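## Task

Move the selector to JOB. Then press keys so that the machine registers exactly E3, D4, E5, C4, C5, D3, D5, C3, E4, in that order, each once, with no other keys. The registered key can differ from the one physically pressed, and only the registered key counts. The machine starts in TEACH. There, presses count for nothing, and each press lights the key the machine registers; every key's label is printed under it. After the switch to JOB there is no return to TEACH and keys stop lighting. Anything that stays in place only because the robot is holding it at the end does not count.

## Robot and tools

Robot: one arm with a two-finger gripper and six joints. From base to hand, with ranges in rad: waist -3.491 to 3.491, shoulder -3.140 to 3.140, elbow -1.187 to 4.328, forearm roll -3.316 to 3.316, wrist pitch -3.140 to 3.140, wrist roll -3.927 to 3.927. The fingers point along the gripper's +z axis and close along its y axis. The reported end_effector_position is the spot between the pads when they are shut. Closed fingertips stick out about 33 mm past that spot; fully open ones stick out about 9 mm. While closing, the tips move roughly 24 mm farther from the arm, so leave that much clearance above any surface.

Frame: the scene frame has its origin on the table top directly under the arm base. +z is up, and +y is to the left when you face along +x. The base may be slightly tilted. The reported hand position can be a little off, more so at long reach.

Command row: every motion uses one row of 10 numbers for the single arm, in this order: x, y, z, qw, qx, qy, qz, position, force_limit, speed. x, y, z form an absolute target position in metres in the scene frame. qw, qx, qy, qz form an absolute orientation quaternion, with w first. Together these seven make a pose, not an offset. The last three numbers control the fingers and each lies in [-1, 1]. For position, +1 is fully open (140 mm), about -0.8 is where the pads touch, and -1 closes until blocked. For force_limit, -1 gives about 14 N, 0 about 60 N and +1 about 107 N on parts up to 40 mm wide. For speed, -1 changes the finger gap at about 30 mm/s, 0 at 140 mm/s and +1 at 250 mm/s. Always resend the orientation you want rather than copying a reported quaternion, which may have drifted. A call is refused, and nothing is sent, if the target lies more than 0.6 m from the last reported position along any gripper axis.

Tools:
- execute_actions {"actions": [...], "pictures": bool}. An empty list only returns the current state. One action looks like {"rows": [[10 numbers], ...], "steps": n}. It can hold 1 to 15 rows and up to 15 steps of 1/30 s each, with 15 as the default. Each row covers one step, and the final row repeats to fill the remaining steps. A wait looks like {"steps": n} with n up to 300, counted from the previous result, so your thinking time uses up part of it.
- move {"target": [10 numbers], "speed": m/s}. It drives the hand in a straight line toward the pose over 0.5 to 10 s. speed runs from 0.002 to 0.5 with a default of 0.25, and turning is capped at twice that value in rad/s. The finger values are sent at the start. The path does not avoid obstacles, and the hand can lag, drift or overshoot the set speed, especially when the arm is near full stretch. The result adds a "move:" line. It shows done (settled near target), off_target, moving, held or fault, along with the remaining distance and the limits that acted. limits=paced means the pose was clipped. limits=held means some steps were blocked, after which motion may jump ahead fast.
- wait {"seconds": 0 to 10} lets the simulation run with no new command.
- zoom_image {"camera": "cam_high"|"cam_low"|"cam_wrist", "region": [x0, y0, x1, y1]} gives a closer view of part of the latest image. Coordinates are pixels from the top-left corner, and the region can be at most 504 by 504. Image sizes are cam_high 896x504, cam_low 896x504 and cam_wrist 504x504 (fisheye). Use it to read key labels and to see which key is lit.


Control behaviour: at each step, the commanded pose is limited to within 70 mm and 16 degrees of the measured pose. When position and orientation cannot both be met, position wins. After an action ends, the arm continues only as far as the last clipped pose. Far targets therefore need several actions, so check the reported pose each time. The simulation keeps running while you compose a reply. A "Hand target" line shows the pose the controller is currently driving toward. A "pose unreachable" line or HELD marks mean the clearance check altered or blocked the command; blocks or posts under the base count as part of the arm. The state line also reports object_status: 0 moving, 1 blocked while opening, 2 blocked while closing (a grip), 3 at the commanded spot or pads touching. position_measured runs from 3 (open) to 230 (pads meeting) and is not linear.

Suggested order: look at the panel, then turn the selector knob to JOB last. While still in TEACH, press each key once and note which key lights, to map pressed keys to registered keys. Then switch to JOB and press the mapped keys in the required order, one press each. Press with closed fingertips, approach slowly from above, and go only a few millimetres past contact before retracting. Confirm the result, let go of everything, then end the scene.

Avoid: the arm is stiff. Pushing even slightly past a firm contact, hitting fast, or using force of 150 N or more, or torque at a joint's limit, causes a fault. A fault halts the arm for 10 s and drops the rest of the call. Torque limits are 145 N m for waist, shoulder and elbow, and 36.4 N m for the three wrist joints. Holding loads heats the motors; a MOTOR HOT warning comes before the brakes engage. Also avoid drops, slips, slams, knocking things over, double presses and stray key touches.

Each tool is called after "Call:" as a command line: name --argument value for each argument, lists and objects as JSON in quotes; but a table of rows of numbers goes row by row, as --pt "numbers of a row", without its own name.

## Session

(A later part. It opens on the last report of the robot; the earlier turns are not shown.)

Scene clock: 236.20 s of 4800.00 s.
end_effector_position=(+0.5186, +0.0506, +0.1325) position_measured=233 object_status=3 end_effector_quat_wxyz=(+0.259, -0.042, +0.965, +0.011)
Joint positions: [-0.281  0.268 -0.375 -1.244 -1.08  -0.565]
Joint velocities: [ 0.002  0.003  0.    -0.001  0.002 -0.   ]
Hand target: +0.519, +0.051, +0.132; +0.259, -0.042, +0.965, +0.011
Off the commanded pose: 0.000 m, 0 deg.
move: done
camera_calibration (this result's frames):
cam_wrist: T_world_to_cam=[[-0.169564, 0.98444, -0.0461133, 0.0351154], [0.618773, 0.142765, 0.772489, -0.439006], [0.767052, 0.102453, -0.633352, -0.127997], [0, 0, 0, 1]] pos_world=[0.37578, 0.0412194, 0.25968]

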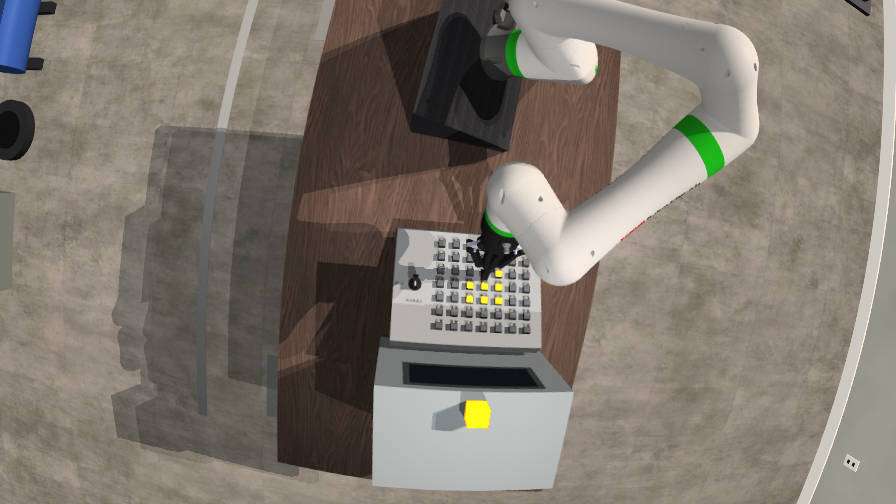

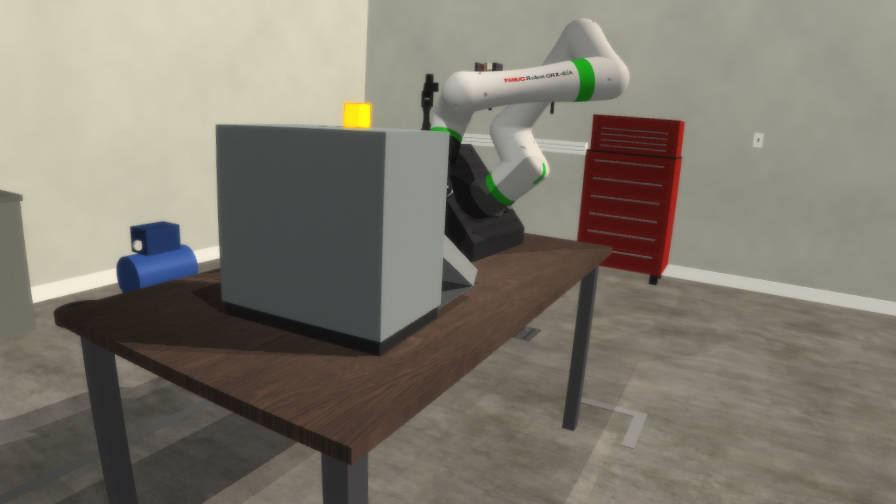

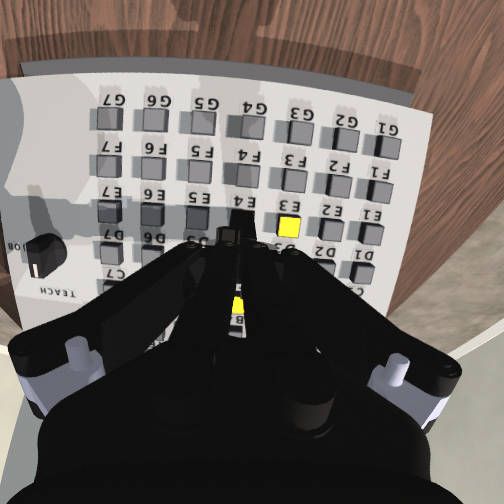

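Call:
execute_actions --actions '[{"rows":[[0.5127,0.0501,0.1424,0.2586,-0.0421,0.965,0.0113,-1,0,0.5]],"steps":10}]' --pictures false

Call:
execute_actions --actions '[{"rows":[[0.5031,0.0493,0.1368,0.2586,-0.0421,0.965,0.0113,-1,0,0.5],[0.5031,0.0493,0.1368,0.2586,-0.0421,0.965,0.0113,-1,0,0.5],[0.4934,0.0484,0.1313,0.2586,-0.0421,0.965,0.0113,-1,0,0.5],[0.4934,0.0484,0.1313,0.2586,-0.0421,0.965,0.0113,-1,0,0.5],[0.4838,0.0476,0.1257,0.2586,-0.0421,0.965,0.0113,-1,0,0.5]],"steps":13}]' --pictures false

Call:
move --target '[0.4901,0.0481,0.1147,0.2586,-0.0421,0.965,0.0113,-1,0,0.5]' --speed 0.015

Call:
execute_actions --actions '[{"rows":[[0.4838,0.0476,0.1257,0.2586,-0.0421,0.965,0.0113,-1,0,0.5]],"steps":10}]' --pictures false

Call:
execute_actions --actions '[{"rows":[[0.4828,0.0587,0.1257,0.2586,-0.0421,0.965,0.0113,-1,0,0.5],[0.4828,0.0587,0.1257,0.2586,-0.0421,0.965,0.0113,-1,0,0.5],[0.4819,0.0699,0.1257,0.2586,-0.0421,0.965,0.0113,-1,0,0.5],[0.4819,0.0699,0.1257,0.2586,-0.0421,0.965,0.0113,-1,0,0.5],[0.4809,0.0810,0.1257,0.2586,-0.0421,0.965,0.0113,-1,0,0.5]],"steps":13}]' --pictures false

Call:
move --target '[0.4872,0.0815,0.1147,0.2586,-0.0421,0.965,0.0113,-1,0,0.5]' --speed 0.015

Call:
move --target '[0.47,0.08,0.145,0.2586,-0.0421,0.965,0.0113,-1,0,0.5]' --speed 0.1

Scene clock: 252.60 s of 4800.00 s.
end_effector_position=(+0.5127, +0.0501, +0.1422) position_measured=233 object_status=3 end_effector_quat_wxyz=(+0.259, -0.042, +0.965, +0.011)
Joint positions: [-0.302  0.251 -0.379 -1.228 -1.099 -0.572]
Joint velocities: [-0.004 -0.004  0.     0.003 -0.004 -0.001]
Hand target: +0.513, +0.050, +0.142; +0.259, -0.042, +0.965, +0.011
Off the commanded pose: 0.000 m, 0 deg.
Steps of this call (steps 1 to 90: nothing new was sent; then 13.07 s passed at rest; steps 91 to 100: all 10 steps of this action). Readings (end_effector_position | what the end effector reports):
91: (+0.5186, +0.0506, +0.1324) | position_measured=233 object_status=3
92: (+0.5178, +0.0507, +0.1338) | position_measured=233 object_status=3
94: (+0.5145, +0.0502, +0.1393) | position_measured=233 object_status=3
98: (+0.5128, +0.0501, +0.1420) | position_measured=233 object_status=3
100: the state above

Scene clock: 253.03 s of 4800.00 s.
end_effector_position=(+0.4840, +0.0476, +0.1257) position_measured=233 object_status=3 end_effector_quat_wxyz=(+0.258, -0.042, +0.965, +0.011)
Joint positions: [-0.314  0.231 -0.457 -1.25  -1.09  -0.508]
Joint velocities: [-0.004 -0.004 -0.011 -0.004  0.     0.01 ]
Hand target: +0.484, +0.048, +0.126; +0.258, -0.042, +0.965, +0.011
Off the commanded pose: 0.000 m, 0 deg.
Steps of this call (steps 1 to 13: all 13 steps of this action). Readings (end_effector_position | what the end effector reports):
1: (+0.5125, +0.0500, +0.1422) | position_measured=233 object_status=3
2: (+0.5106, +0.0498, +0.1413) | position_measured=233 object_status=3
4: (+0.5038, +0.0492, +0.1372) | position_measured=233 object_status=3
8: (+0.4881, +0.0480, +0.1279) | position_measured=233 object_status=3
13: the state above

Scene clock: 254.33 s of 4800.00 s.
end_effector_position=(+0.4901, +0.0481, +0.1149) position_measured=233 object_status=3 end_effector_quat_wxyz=(+0.259, -0.042, +0.965, +0.011)
Joint positions: [-0.292  0.25  -0.454 -1.27  -1.069 -0.496]
Joint velocities: [ 0.002  0.001  0.001 -0.003  0.002  0.   ]
Hand target: +0.490, +0.048, +0.115; +0.259, -0.042, +0.965, +0.011
Off the commanded pose: 0.000 m, 0 deg.
move: done
camera_calibration (this result's frames):
cam_wrist: T_world_to_cam=[[-0.16961, 0.984432, -0.0461163, 0.0319507], [0.61877, 0.142797, 0.772485, -0.407428], [0.767044, 0.102486, -0.633357, -0.117022], [0, 0, 0, 1]] pos_world=[0.347284, 0.0387194, 0.242089]

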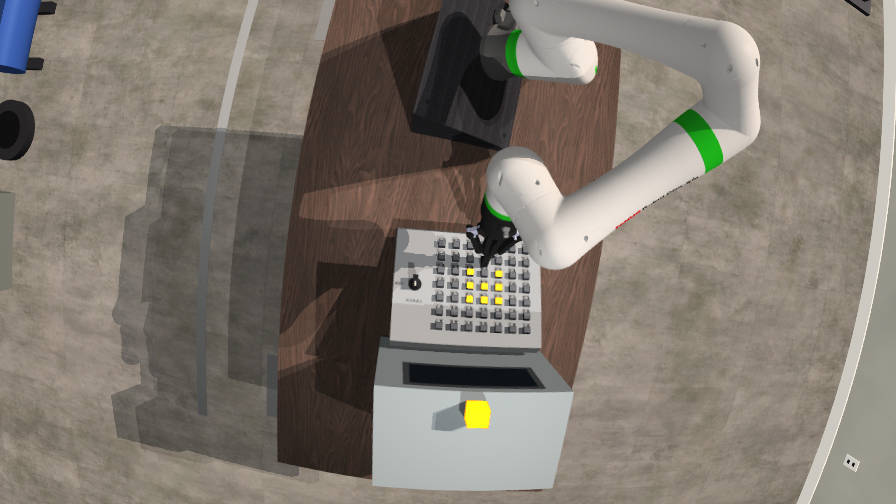

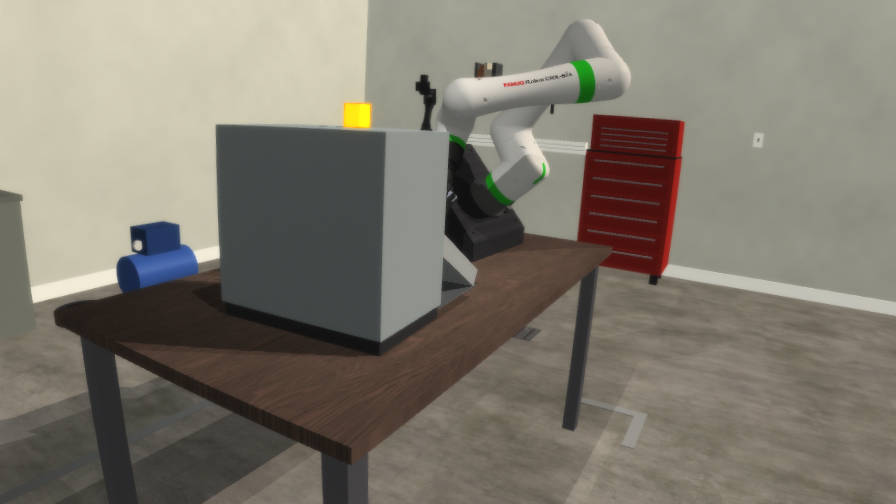

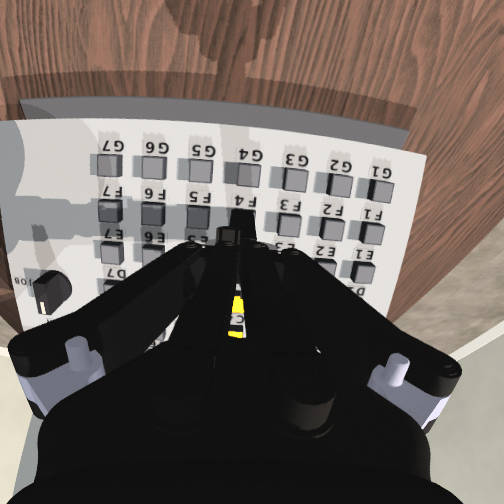

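Scene clock: 254.67 s of 4800.00 s.
end_effector_position=(+0.4839, +0.0476, +0.1255) position_measured=233 object_status=3 end_effector_quat_wxyz=(+0.259, -0.042, +0.965, +0.011)
Joint positions: [-0.314  0.231 -0.458 -1.25  -1.09  -0.507]
Joint velocities: [-0.004 -0.004  0.002  0.005 -0.004 -0.002]
Hand target: +0.484, +0.048, +0.126; +0.259, -0.042, +0.965, +0.011
Off the commanded pose: 0.000 m, 0 deg.
Steps of this call (steps 1 to 10: all 10 steps of this action). Readings (end_effector_position | what the end effector reports):
1: (+0.4901, +0.0481, +0.1149) | position_measured=233 object_status=3
2: (+0.4896, +0.0482, +0.1161) | position_measured=233 object_status=3
4: (+0.4860, +0.0477, +0.1222) | position_measured=233 object_status=3
8: (+0.4840, +0.0476, +0.1253) | position_measured=233 object_status=3
10: the state above

Scene clock: 255.10 s of 4800.00 s.
end_effector_position=(+0.4810, +0.0807, +0.1257) position_measured=233 object_status=3 end_effector_quat_wxyz=(+0.259, -0.042, +0.965, +0.012)
Joint positions: [-0.259  0.135 -0.487 -1.244 -1.069 -0.593]
Joint velocities: [ 0.012 -0.016 -0.003  0.006  0.009 -0.022]
Hand target: +0.481, +0.081, +0.126; +0.259, -0.042, +0.965, +0.011
Off the commanded pose: 0.000 m, 0 deg.
Steps of this call (steps 1 to 13: all 13 steps of this action). Readings (end_effector_position | what the end effector reports):
1: (+0.4838, +0.0477, +0.1256) | position_measured=233 object_status=3
2: (+0.4837, +0.0490, +0.1257) | position_measured=233 object_status=3
4: (+0.4831, +0.0565, +0.1256) | position_measured=233 object_status=3
8: (+0.4816, +0.0745, +0.1255) | position_measured=233 object_status=3
13: the state above

Scene clock: 256.40 s of 4800.00 s.
end_effector_position=(+0.4872, +0.0815, +0.1148) position_measured=233 object_status=3 end_effector_quat_wxyz=(+0.259, -0.042, +0.965, +0.011)
Joint positions: [-0.234  0.154 -0.483 -1.263 -1.045 -0.583]
Joint velocities: [ 0.002  0.004 -0.002 -0.002  0.001  0.002]
Hand target: +0.487, +0.082, +0.115; +0.259, -0.042, +0.965, +0.011
Off the commanded pose: 0.000 m, 0 deg.
move: done
camera_calibration (this result's frames):
cam_wrist: T_world_to_cam=[[-0.169543, 0.984445, -0.0460695, -0.00145672], [0.618757, 0.142715, 0.772511, -0.410378], [0.767069, 0.102468, -0.633328, -0.118268], [0, 0, 0, 1]] pos_world=[0.344397, 0.0721198, 0.242052]

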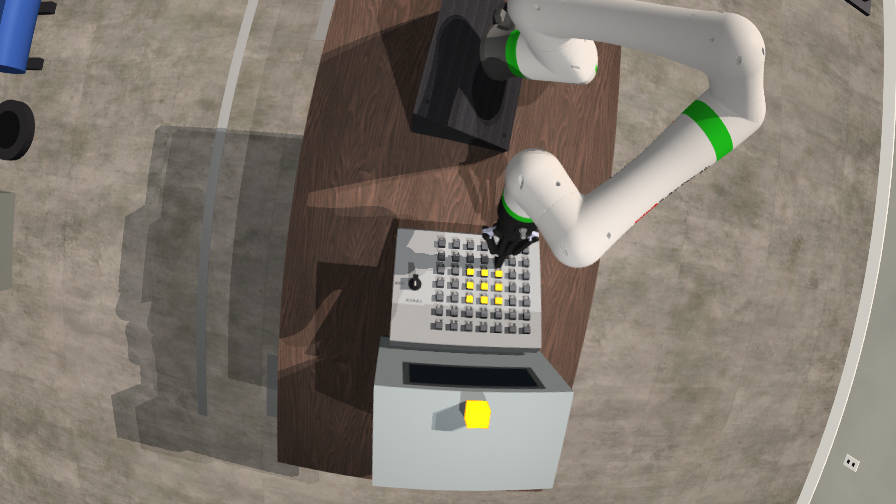

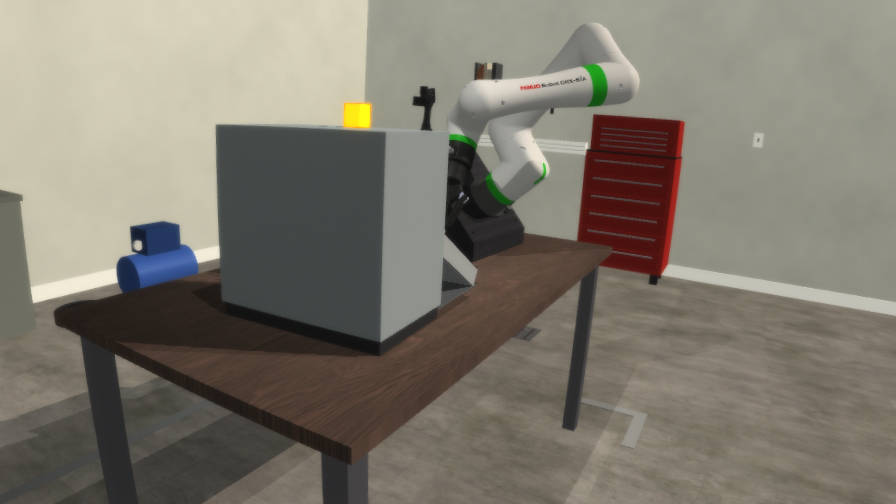

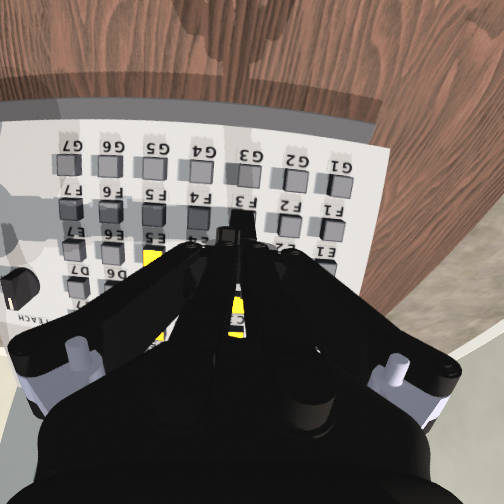

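Scene clock: 257.20 s of 4800.00 s.
end_effector_position=(+0.4700, +0.0800, +0.1449) position_measured=233 object_status=3 end_effector_quat_wxyz=(+0.259, -0.042, +0.965, +0.011)
Joint positions: [-0.302  0.1   -0.491 -1.21  -1.113 -0.613]
Joint velocities: [-0.001 -0.     0.001  0.002 -0.002 -0.001]
Hand target: +0.470, +0.080, +0.145; +0.259, -0.042, +0.965, +0.011
Off the commanded pose: 0.000 m, 0 deg.
move: done
camera_calibration (this result's frames):
cam_wrist: T_world_to_cam=[[-0.169185, 0.984508, -0.0460443, -0.00166891], [0.61882, 0.142472, 0.772504, -0.422736], [0.767097, 0.102203, -0.633338, -0.0858263], [0, 0, 0, 1]] pos_world=[0.327152, 0.0706427, 0.272131]

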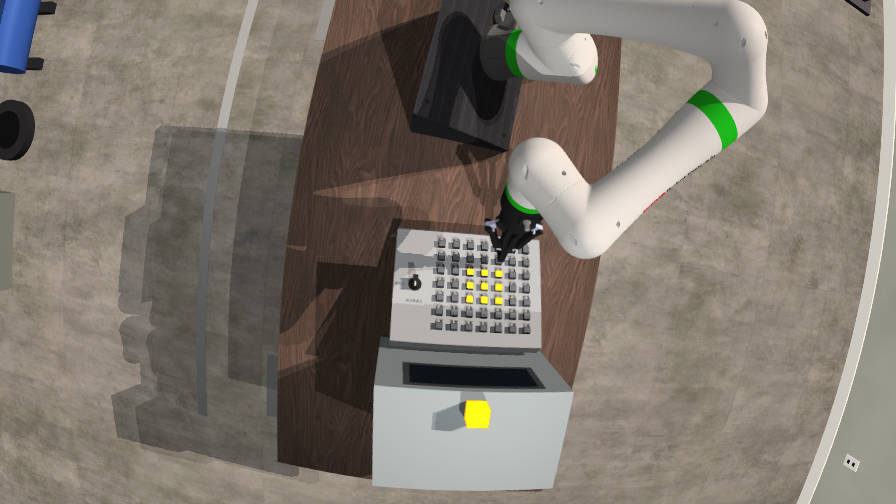

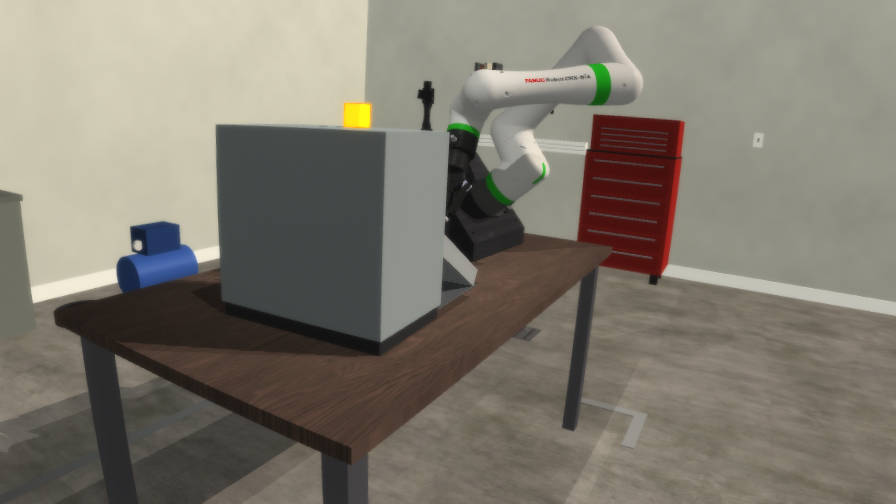

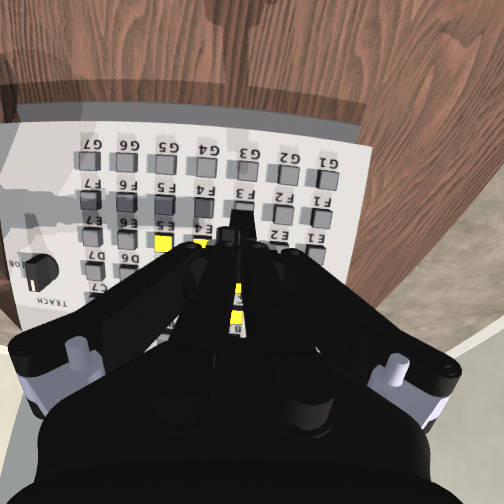

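Call:
move --target '[0.531,-0.106,0.201,0.2586,-0.0421,0.965,0.0113,-0.15,-0.5,0.5]' --speed 0.25

Scene clock: 269.27 s of 4800.00 s.
end_effector_position=(+0.5306, -0.1060, +0.2012) position_measured=148 object_status=3 end_effector_quat_wxyz=(+0.258, -0.042, +0.965, +0.011)
Joint positions: [-0.541  0.611 -0.098 -1.138 -1.244 -0.417]
Joint velocities: [-0.001  0.003  0.005 -0.001 -0.001 -0.003]
Hand target: +0.531, -0.106, +0.201; +0.258, -0.042, +0.965, +0.011
Off the commanded pose: 0.000 m, 0 deg.
After step 90, 7.77 s passed at rest.
move: done
camera_calibration (this result's frames):
cam_wrist: T_world_to_cam=[[-0.169122, 0.984507, -0.046298, 0.194264], [0.619486, 0.142719, 0.771925, -0.477501], [0.766573, 0.101868, -0.634026, -0.0773515], [0, 0, 0, 1]] pos_world=[0.387955, -0.115227, 0.328546]

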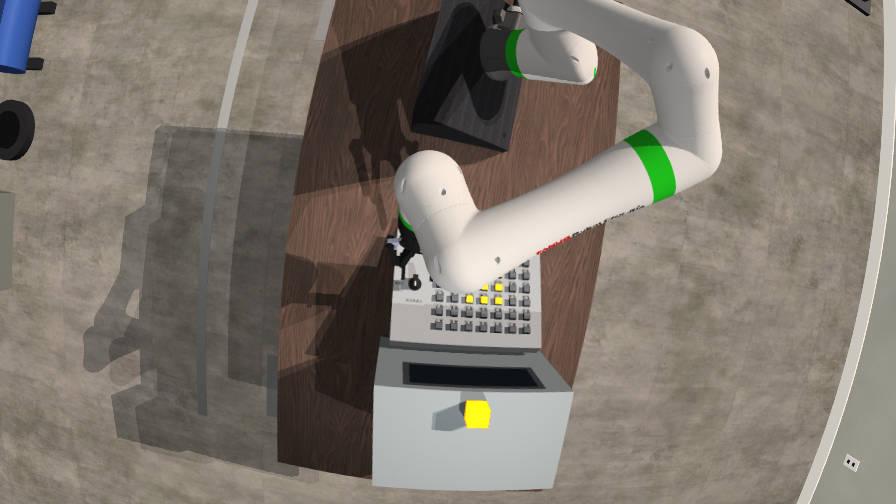

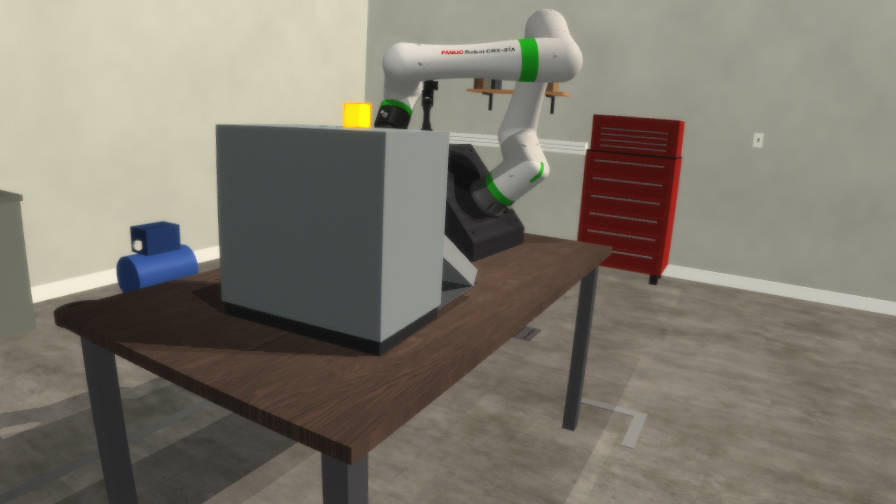

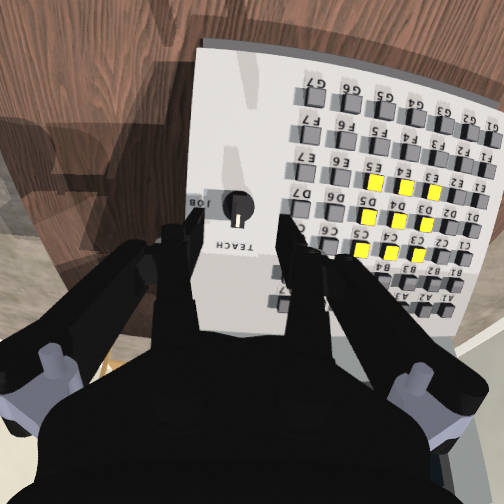

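Call:
zoom_image --camera "cam_wrist" --region '[170, 150, 350, 280]'

Region (170, 150, 350, 280) of cam_wrist's 504x504 image, scaled by 2.800, with more detail than that image has.

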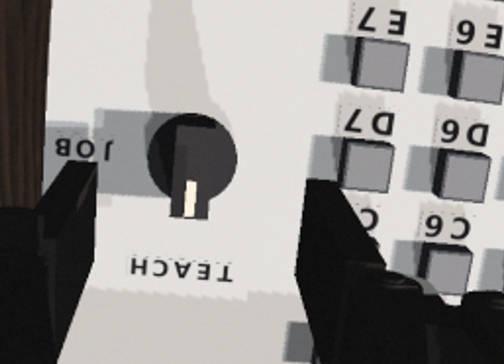

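Call:
move --target '[0.5572,-0.1102,0.1707,0.2586,-0.0421,0.965,0.0113,-0.3,-0.5,0.5]' --speed 0.1

Scene clock: 299.27 s of 4800.00 s.
end_effector_position=(+0.5573, -0.1102, +0.1708) position_measured=167 object_status=3 end_effector_quat_wxyz=(+0.259, -0.042, +0.965, +0.011)
Joint positions: [-0.485  0.667 -0.069 -1.18  -1.194 -0.408]
Joint velocities: [ 0.001  0.     0.001 -0.     0.     0.   ]
Hand target: +0.557, -0.110, +0.171; +0.259, -0.042, +0.965, +0.011
Off the commanded pose: 0.000 m, 0 deg.
After step 90, 26.20 s passed at rest.
move: done
camera_calibration (this result's frames):
cam_wrist: T_world_to_cam=[[-0.169482, 0.984461, -0.0459587, 0.201671], [0.61872, 0.142583, 0.772564, -0.469622], [0.767112, 0.1025, -0.633271, -0.116944], [0, 0, 0, 1]] pos_world=[0.414454, -0.11959, 0.298024]

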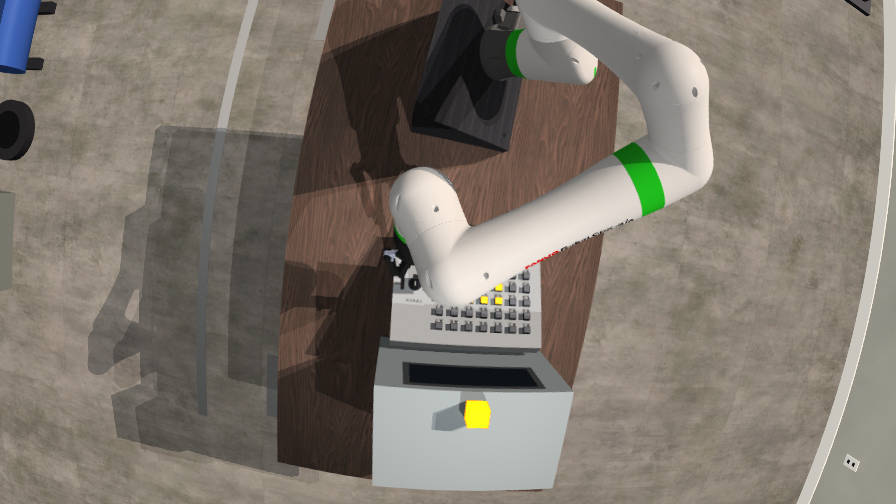

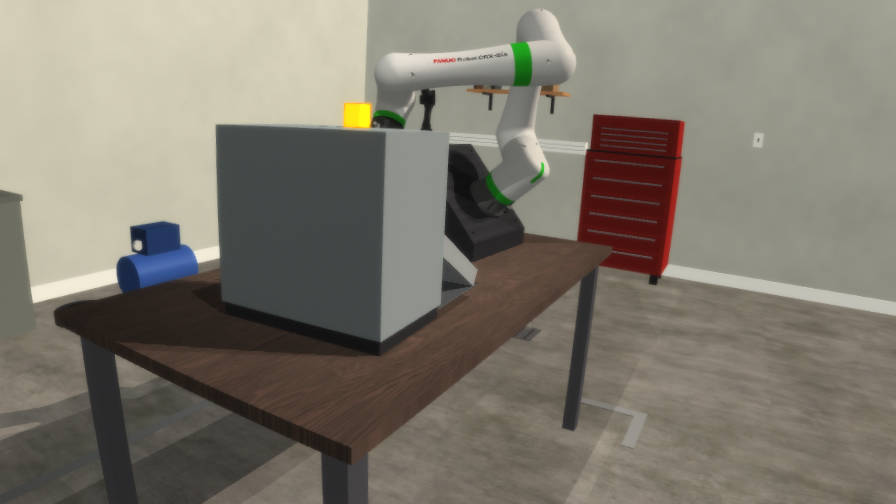

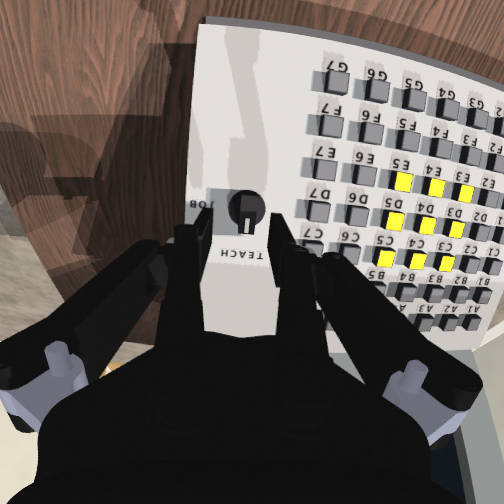

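Call:
zoom_image --camera "cam_wrist" --region '[170, 150, 350, 280]'

Region (170, 150, 350, 280) of cam_wrist's 504x504 image, scaled by 2.800, with more detail than that image has.

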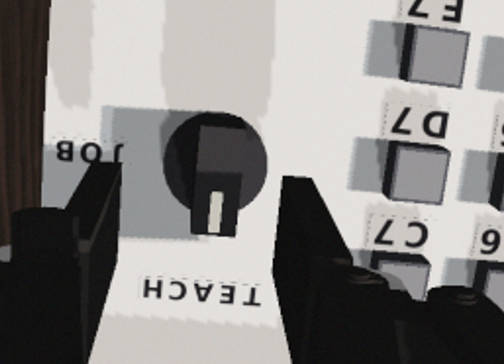

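Call:
move --target '[0.5545,-0.1069,0.1609,0.2586,-0.0421,0.965,0.0113,-0.3,-0.5,0.5]' --speed 0.04

Call:
zoom_image --camera "cam_wrist" --region '[170, 150, 350, 280]'

Scene clock: 327.00 s of 4800.00 s.
end_effector_position=(+0.5545, -0.1069, +0.1609) position_measured=167 object_status=3 end_effector_quat_wxyz=(+0.259, -0.042, +0.965, +0.011)
Joint positions: [-0.475  0.665 -0.09  -1.192 -1.18  -0.393]
Joint velocities: [ 0.001 -0.002 -0.003 -0.001  0.001  0.002]
Hand target: +0.555, -0.107, +0.161; +0.259, -0.042, +0.965, +0.011
Off the commanded pose: 0.000 m, 0 deg.
After step 90, 24.03 s passed at rest.
move: done
camera_calibration (this result's frames):
cam_wrist: T_world_to_cam=[[-0.169378, 0.984479, -0.0459629, 0.197486], [0.618814, 0.142532, 0.772498, -0.460813], [0.767059, 0.102402, -0.633352, -0.121404], [0, 0, 0, 1]] pos_world=[0.411732, -0.116308, 0.288163]

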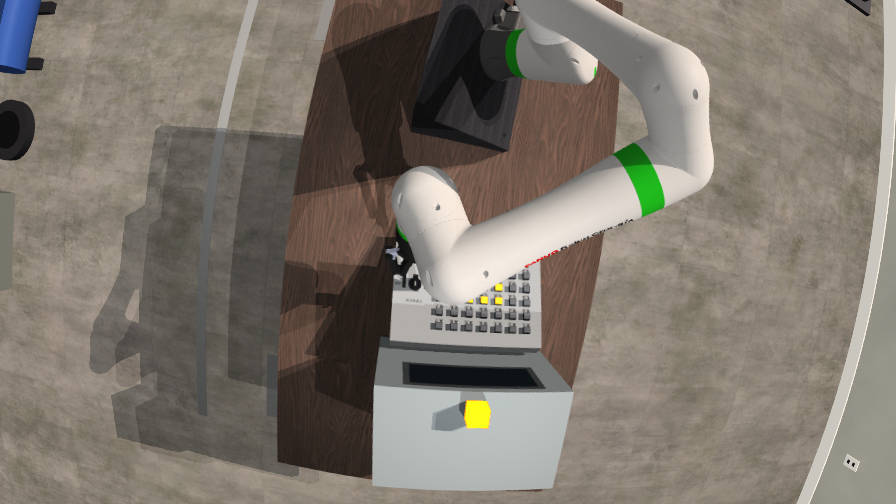

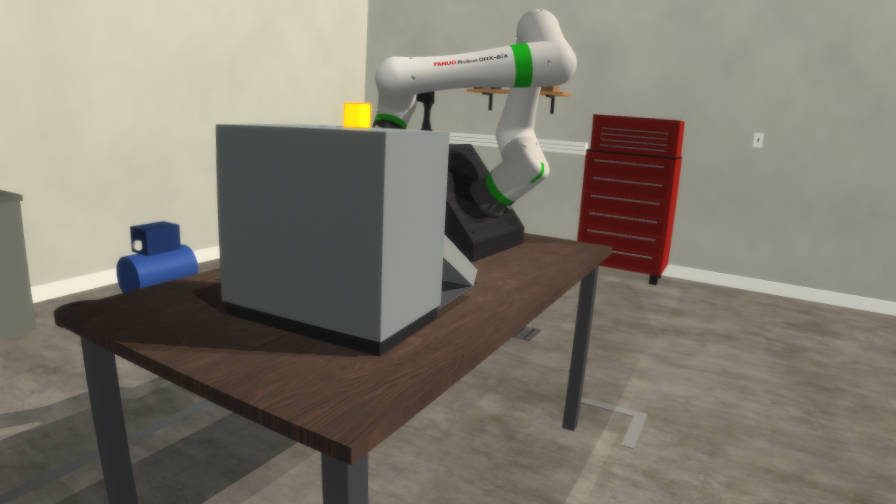

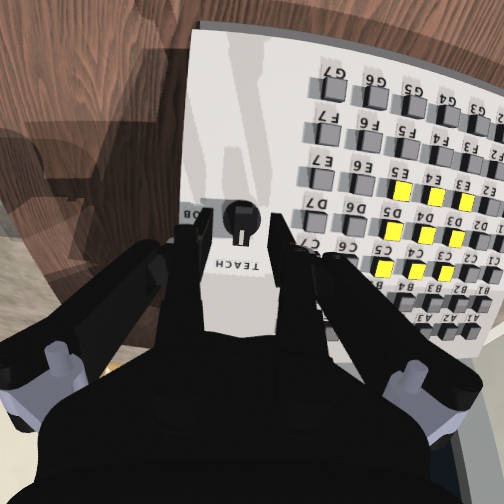

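Region (170, 150, 350, 280) of cam_wrist's 504x504 image, scaled by 2.800, with more detail than that image has.

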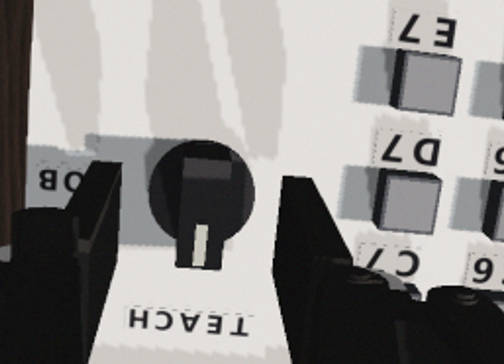

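Call:
move --target '[0.5580,-0.1066,0.1548,0.2586,-0.0421,0.965,0.0113,-0.3,-0.5,0.5]' --speed 0.02

Call:
move --target '[0.5580,-0.1066,0.1548,0.2586,-0.0421,0.965,0.0113,-1,-0.6,-0.5]' --speed 0.02

Call:
zoom_image --camera "cam_wrist" --region '[150, 150, 350, 300]'

Scene clock: 339.13 s of 4800.00 s.
end_effector_position=(+0.5580, -0.1066, +0.1548) position_measured=167 object_status=3 end_effector_quat_wxyz=(+0.259, -0.042, +0.965, +0.011)
Joint positions: [-0.464  0.672 -0.088 -1.201 -1.171 -0.39 ]
Joint velocities: [ 0.    -0.     0.001 -0.001  0.001  0.   ]
Hand target: +0.558, -0.107, +0.155; +0.259, -0.042, +0.965, +0.011
Off the commanded pose: 0.000 m, 0 deg.
After step 90, 8.43 s passed at rest.
move: done
camera_calibration (this result's frames):
cam_wrist: T_world_to_cam=[[-0.169368, 0.98448, -0.0459726, 0.197467], [0.618783, 0.142529, 0.772524, -0.458285], [0.767087, 0.102394, -0.633319, -0.127978], [0, 0, 0, 1]] pos_world=[0.415194, -0.11598, 0.282064]

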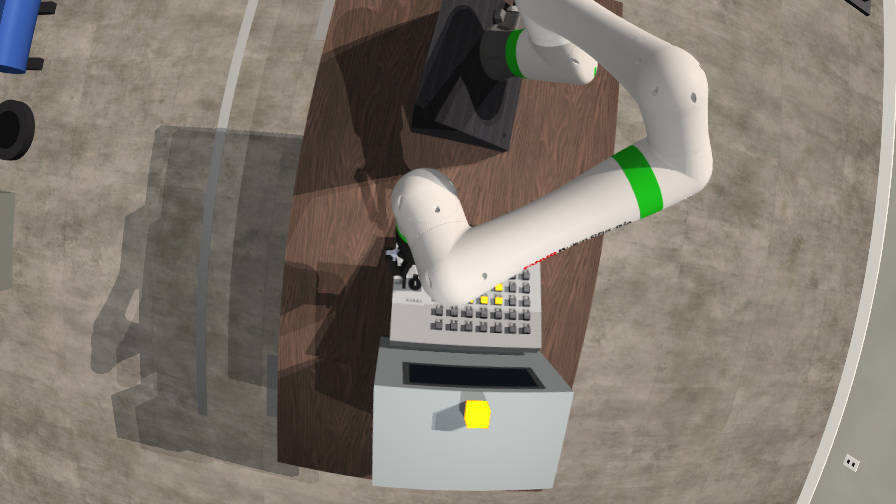

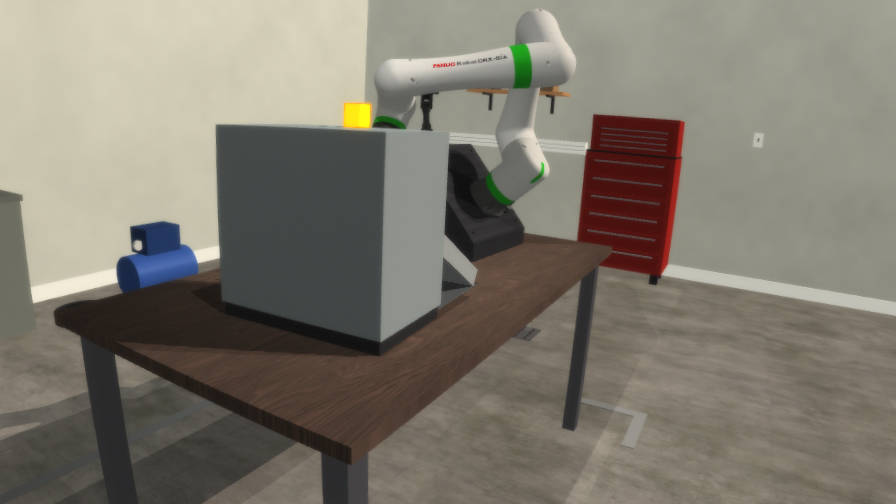

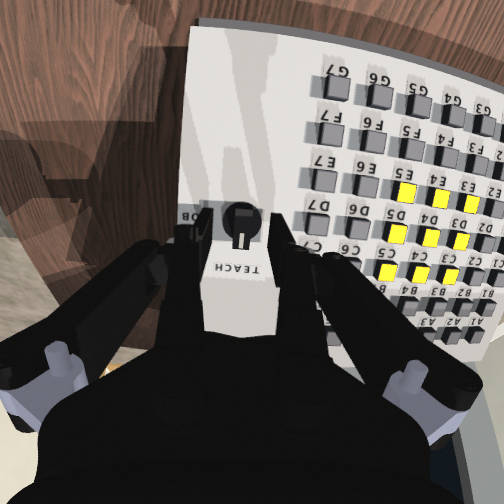

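Scene clock: 339.83 s of 4800.00 s.
end_effector_position=(+0.5581, -0.1065, +0.1548) position_measured=214 object_status=2 end_effector_quat_wxyz=(+0.259, -0.042, +0.965, +0.011)
Joint positions: [-0.464  0.672 -0.088 -1.201 -1.171 -0.39 ]
Joint velocities: [ 0.    -0.003  0.001 -0.     0.001 -0.001]
Hand target: +0.558, -0.107, +0.155; +0.259, -0.042, +0.965, +0.011
Off the commanded pose: 0.000 m, 0 deg.
move: done
camera_calibration (this result's frames):
cam_wrist: T_world_to_cam=[[-0.169381, 0.984483, -0.0458547, 0.197397], [0.618695, 0.142433, 0.772612, -0.458288], [0.767155, 0.102496, -0.633221, -0.128099], [0, 0, 0, 1]] pos_world=[0.415248, -0.115929, 0.282016]

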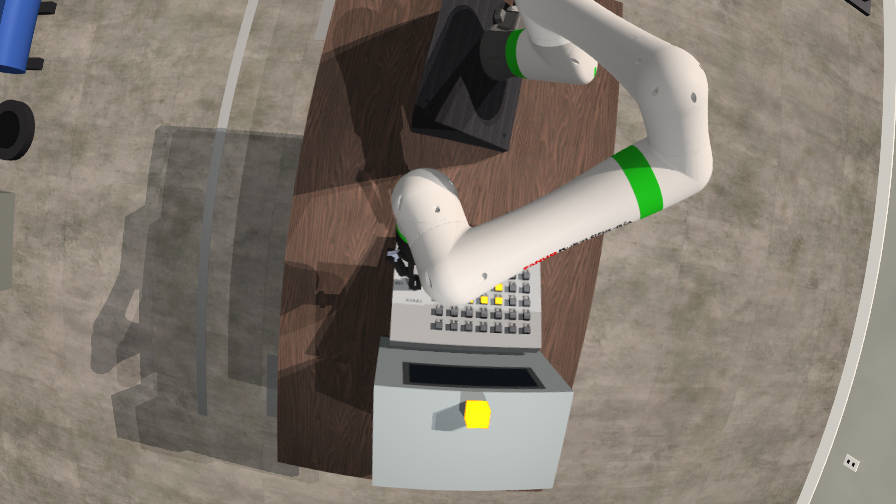

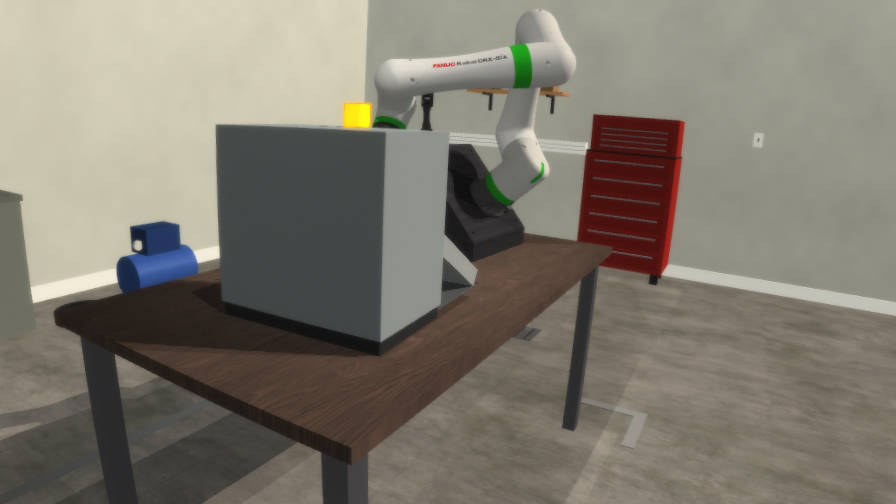

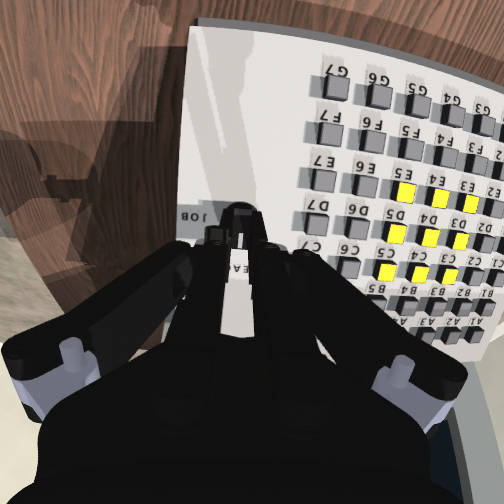

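Region (150, 150, 350, 300) of cam_wrist's 504x504 image, scaled by 2.520, with more detail than that image has; it fills the top 378 rows of this view, and the rest is white.

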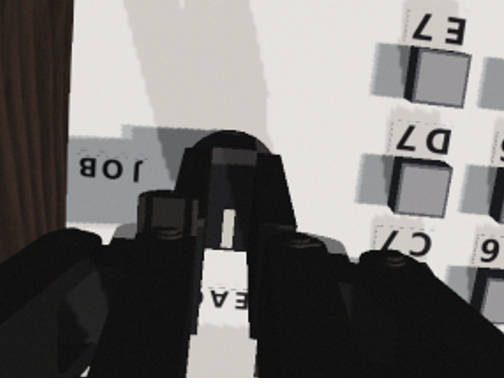

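Call:
move --target '[0.5580,-0.1066,0.1548,0.2346,0.3304,0.9077,0.1094,-1,-0.6,-0.5]' --speed 0.25

Scene clock: 347.90 s of 4800.00 s.
end_effector_position=(+0.5579, -0.1066, +0.1546) position_measured=214 object_status=2 end_effector_quat_wxyz=(+0.234, +0.330, +0.908, +0.109)
Joint positions: [-0.464  0.673 -0.088 -1.201 -1.171 -1.175]
Joint velocities: [ 0.001 -0.001  0.     0.002  0.    -0.002]
Hand target: +0.558, -0.107, +0.155; +0.235, +0.330, +0.908, +0.109
Off the commanded pose: 0.000 m, 0 deg.
After step 90, 3.07 s passed at rest.
move: done
camera_calibration (this result's frames):
cam_wrist: T_world_to_cam=[[0.481515, 0.815933, 0.319996, -0.240214], [0.49699, -0.554929, 0.667124, -0.448196], [0.721903, -0.162195, -0.672717, -0.12494], [0, 0, 0, 1]] pos_world=[0.42861, -0.0729835, 0.291821]

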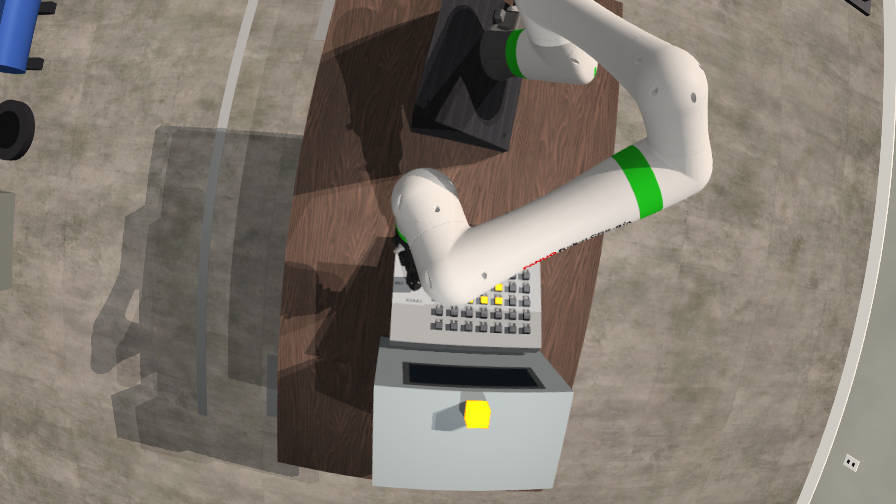

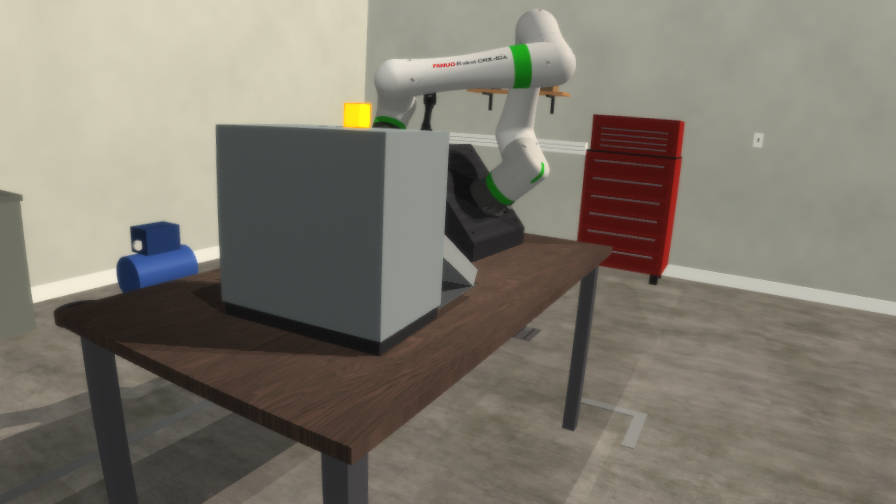

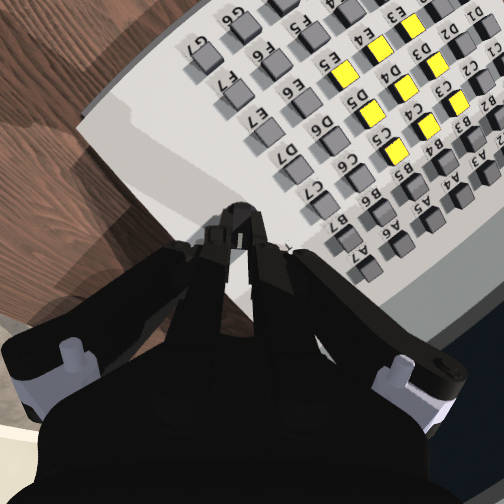

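Call:
move --target '[0.5580,-0.1066,0.1548,0.1749,0.6526,0.7122,0.1908,-1,-0.6,-0.5]' --speed 0.25

Scene clock: 354.93 s of 4800.00 s.
end_effector_position=(+0.5579, -0.1066, +0.1547) position_measured=214 object_status=2 end_effector_quat_wxyz=(+0.175, +0.653, +0.712, +0.191)
Joint positions: [-0.464  0.672 -0.088 -1.201 -1.171 -1.96 ]
Joint velocities: [ 0.001 -0.003  0.003  0.001  0.001 -0.004]
Hand target: +0.558, -0.107, +0.155; +0.175, +0.653, +0.712, +0.191
Off the commanded pose: 0.000 m, 0 deg.
After step 90, 2.03 s passed at rest.
move: done
camera_calibration (this result's frames):
cam_wrist: T_world_to_cam=[[0.849798, 0.169513, 0.499108, -0.542348], [-0.0194374, -0.936157, 0.351045, -0.151847], [0.52675, -0.308019, -0.792249, -0.013114], [0, 0, 0, 1]] pos_world=[0.464842, -0.0542567, 0.313605]

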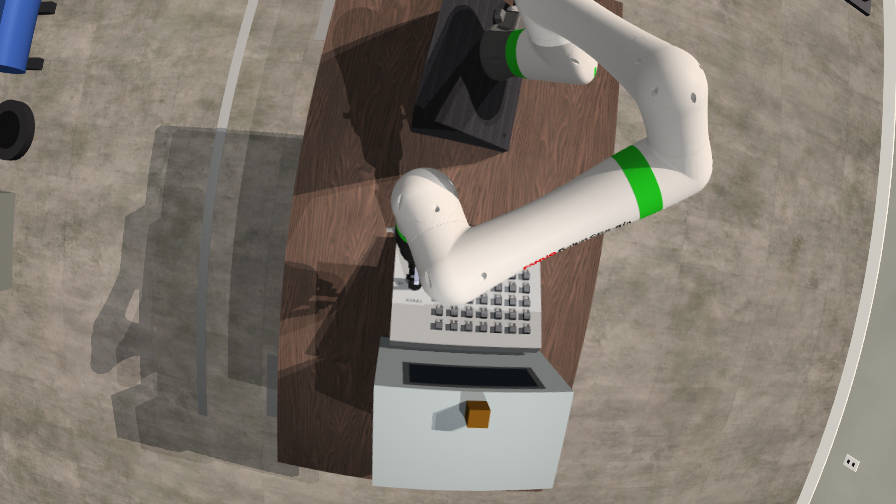

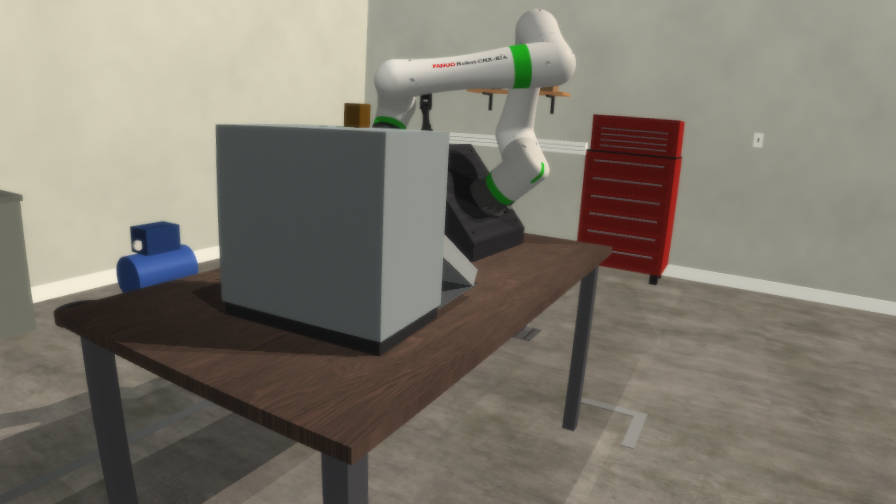

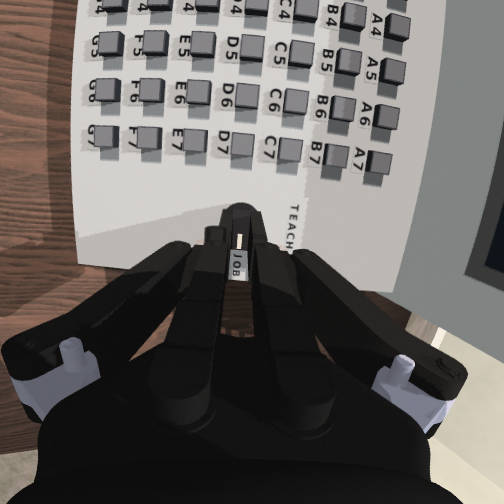

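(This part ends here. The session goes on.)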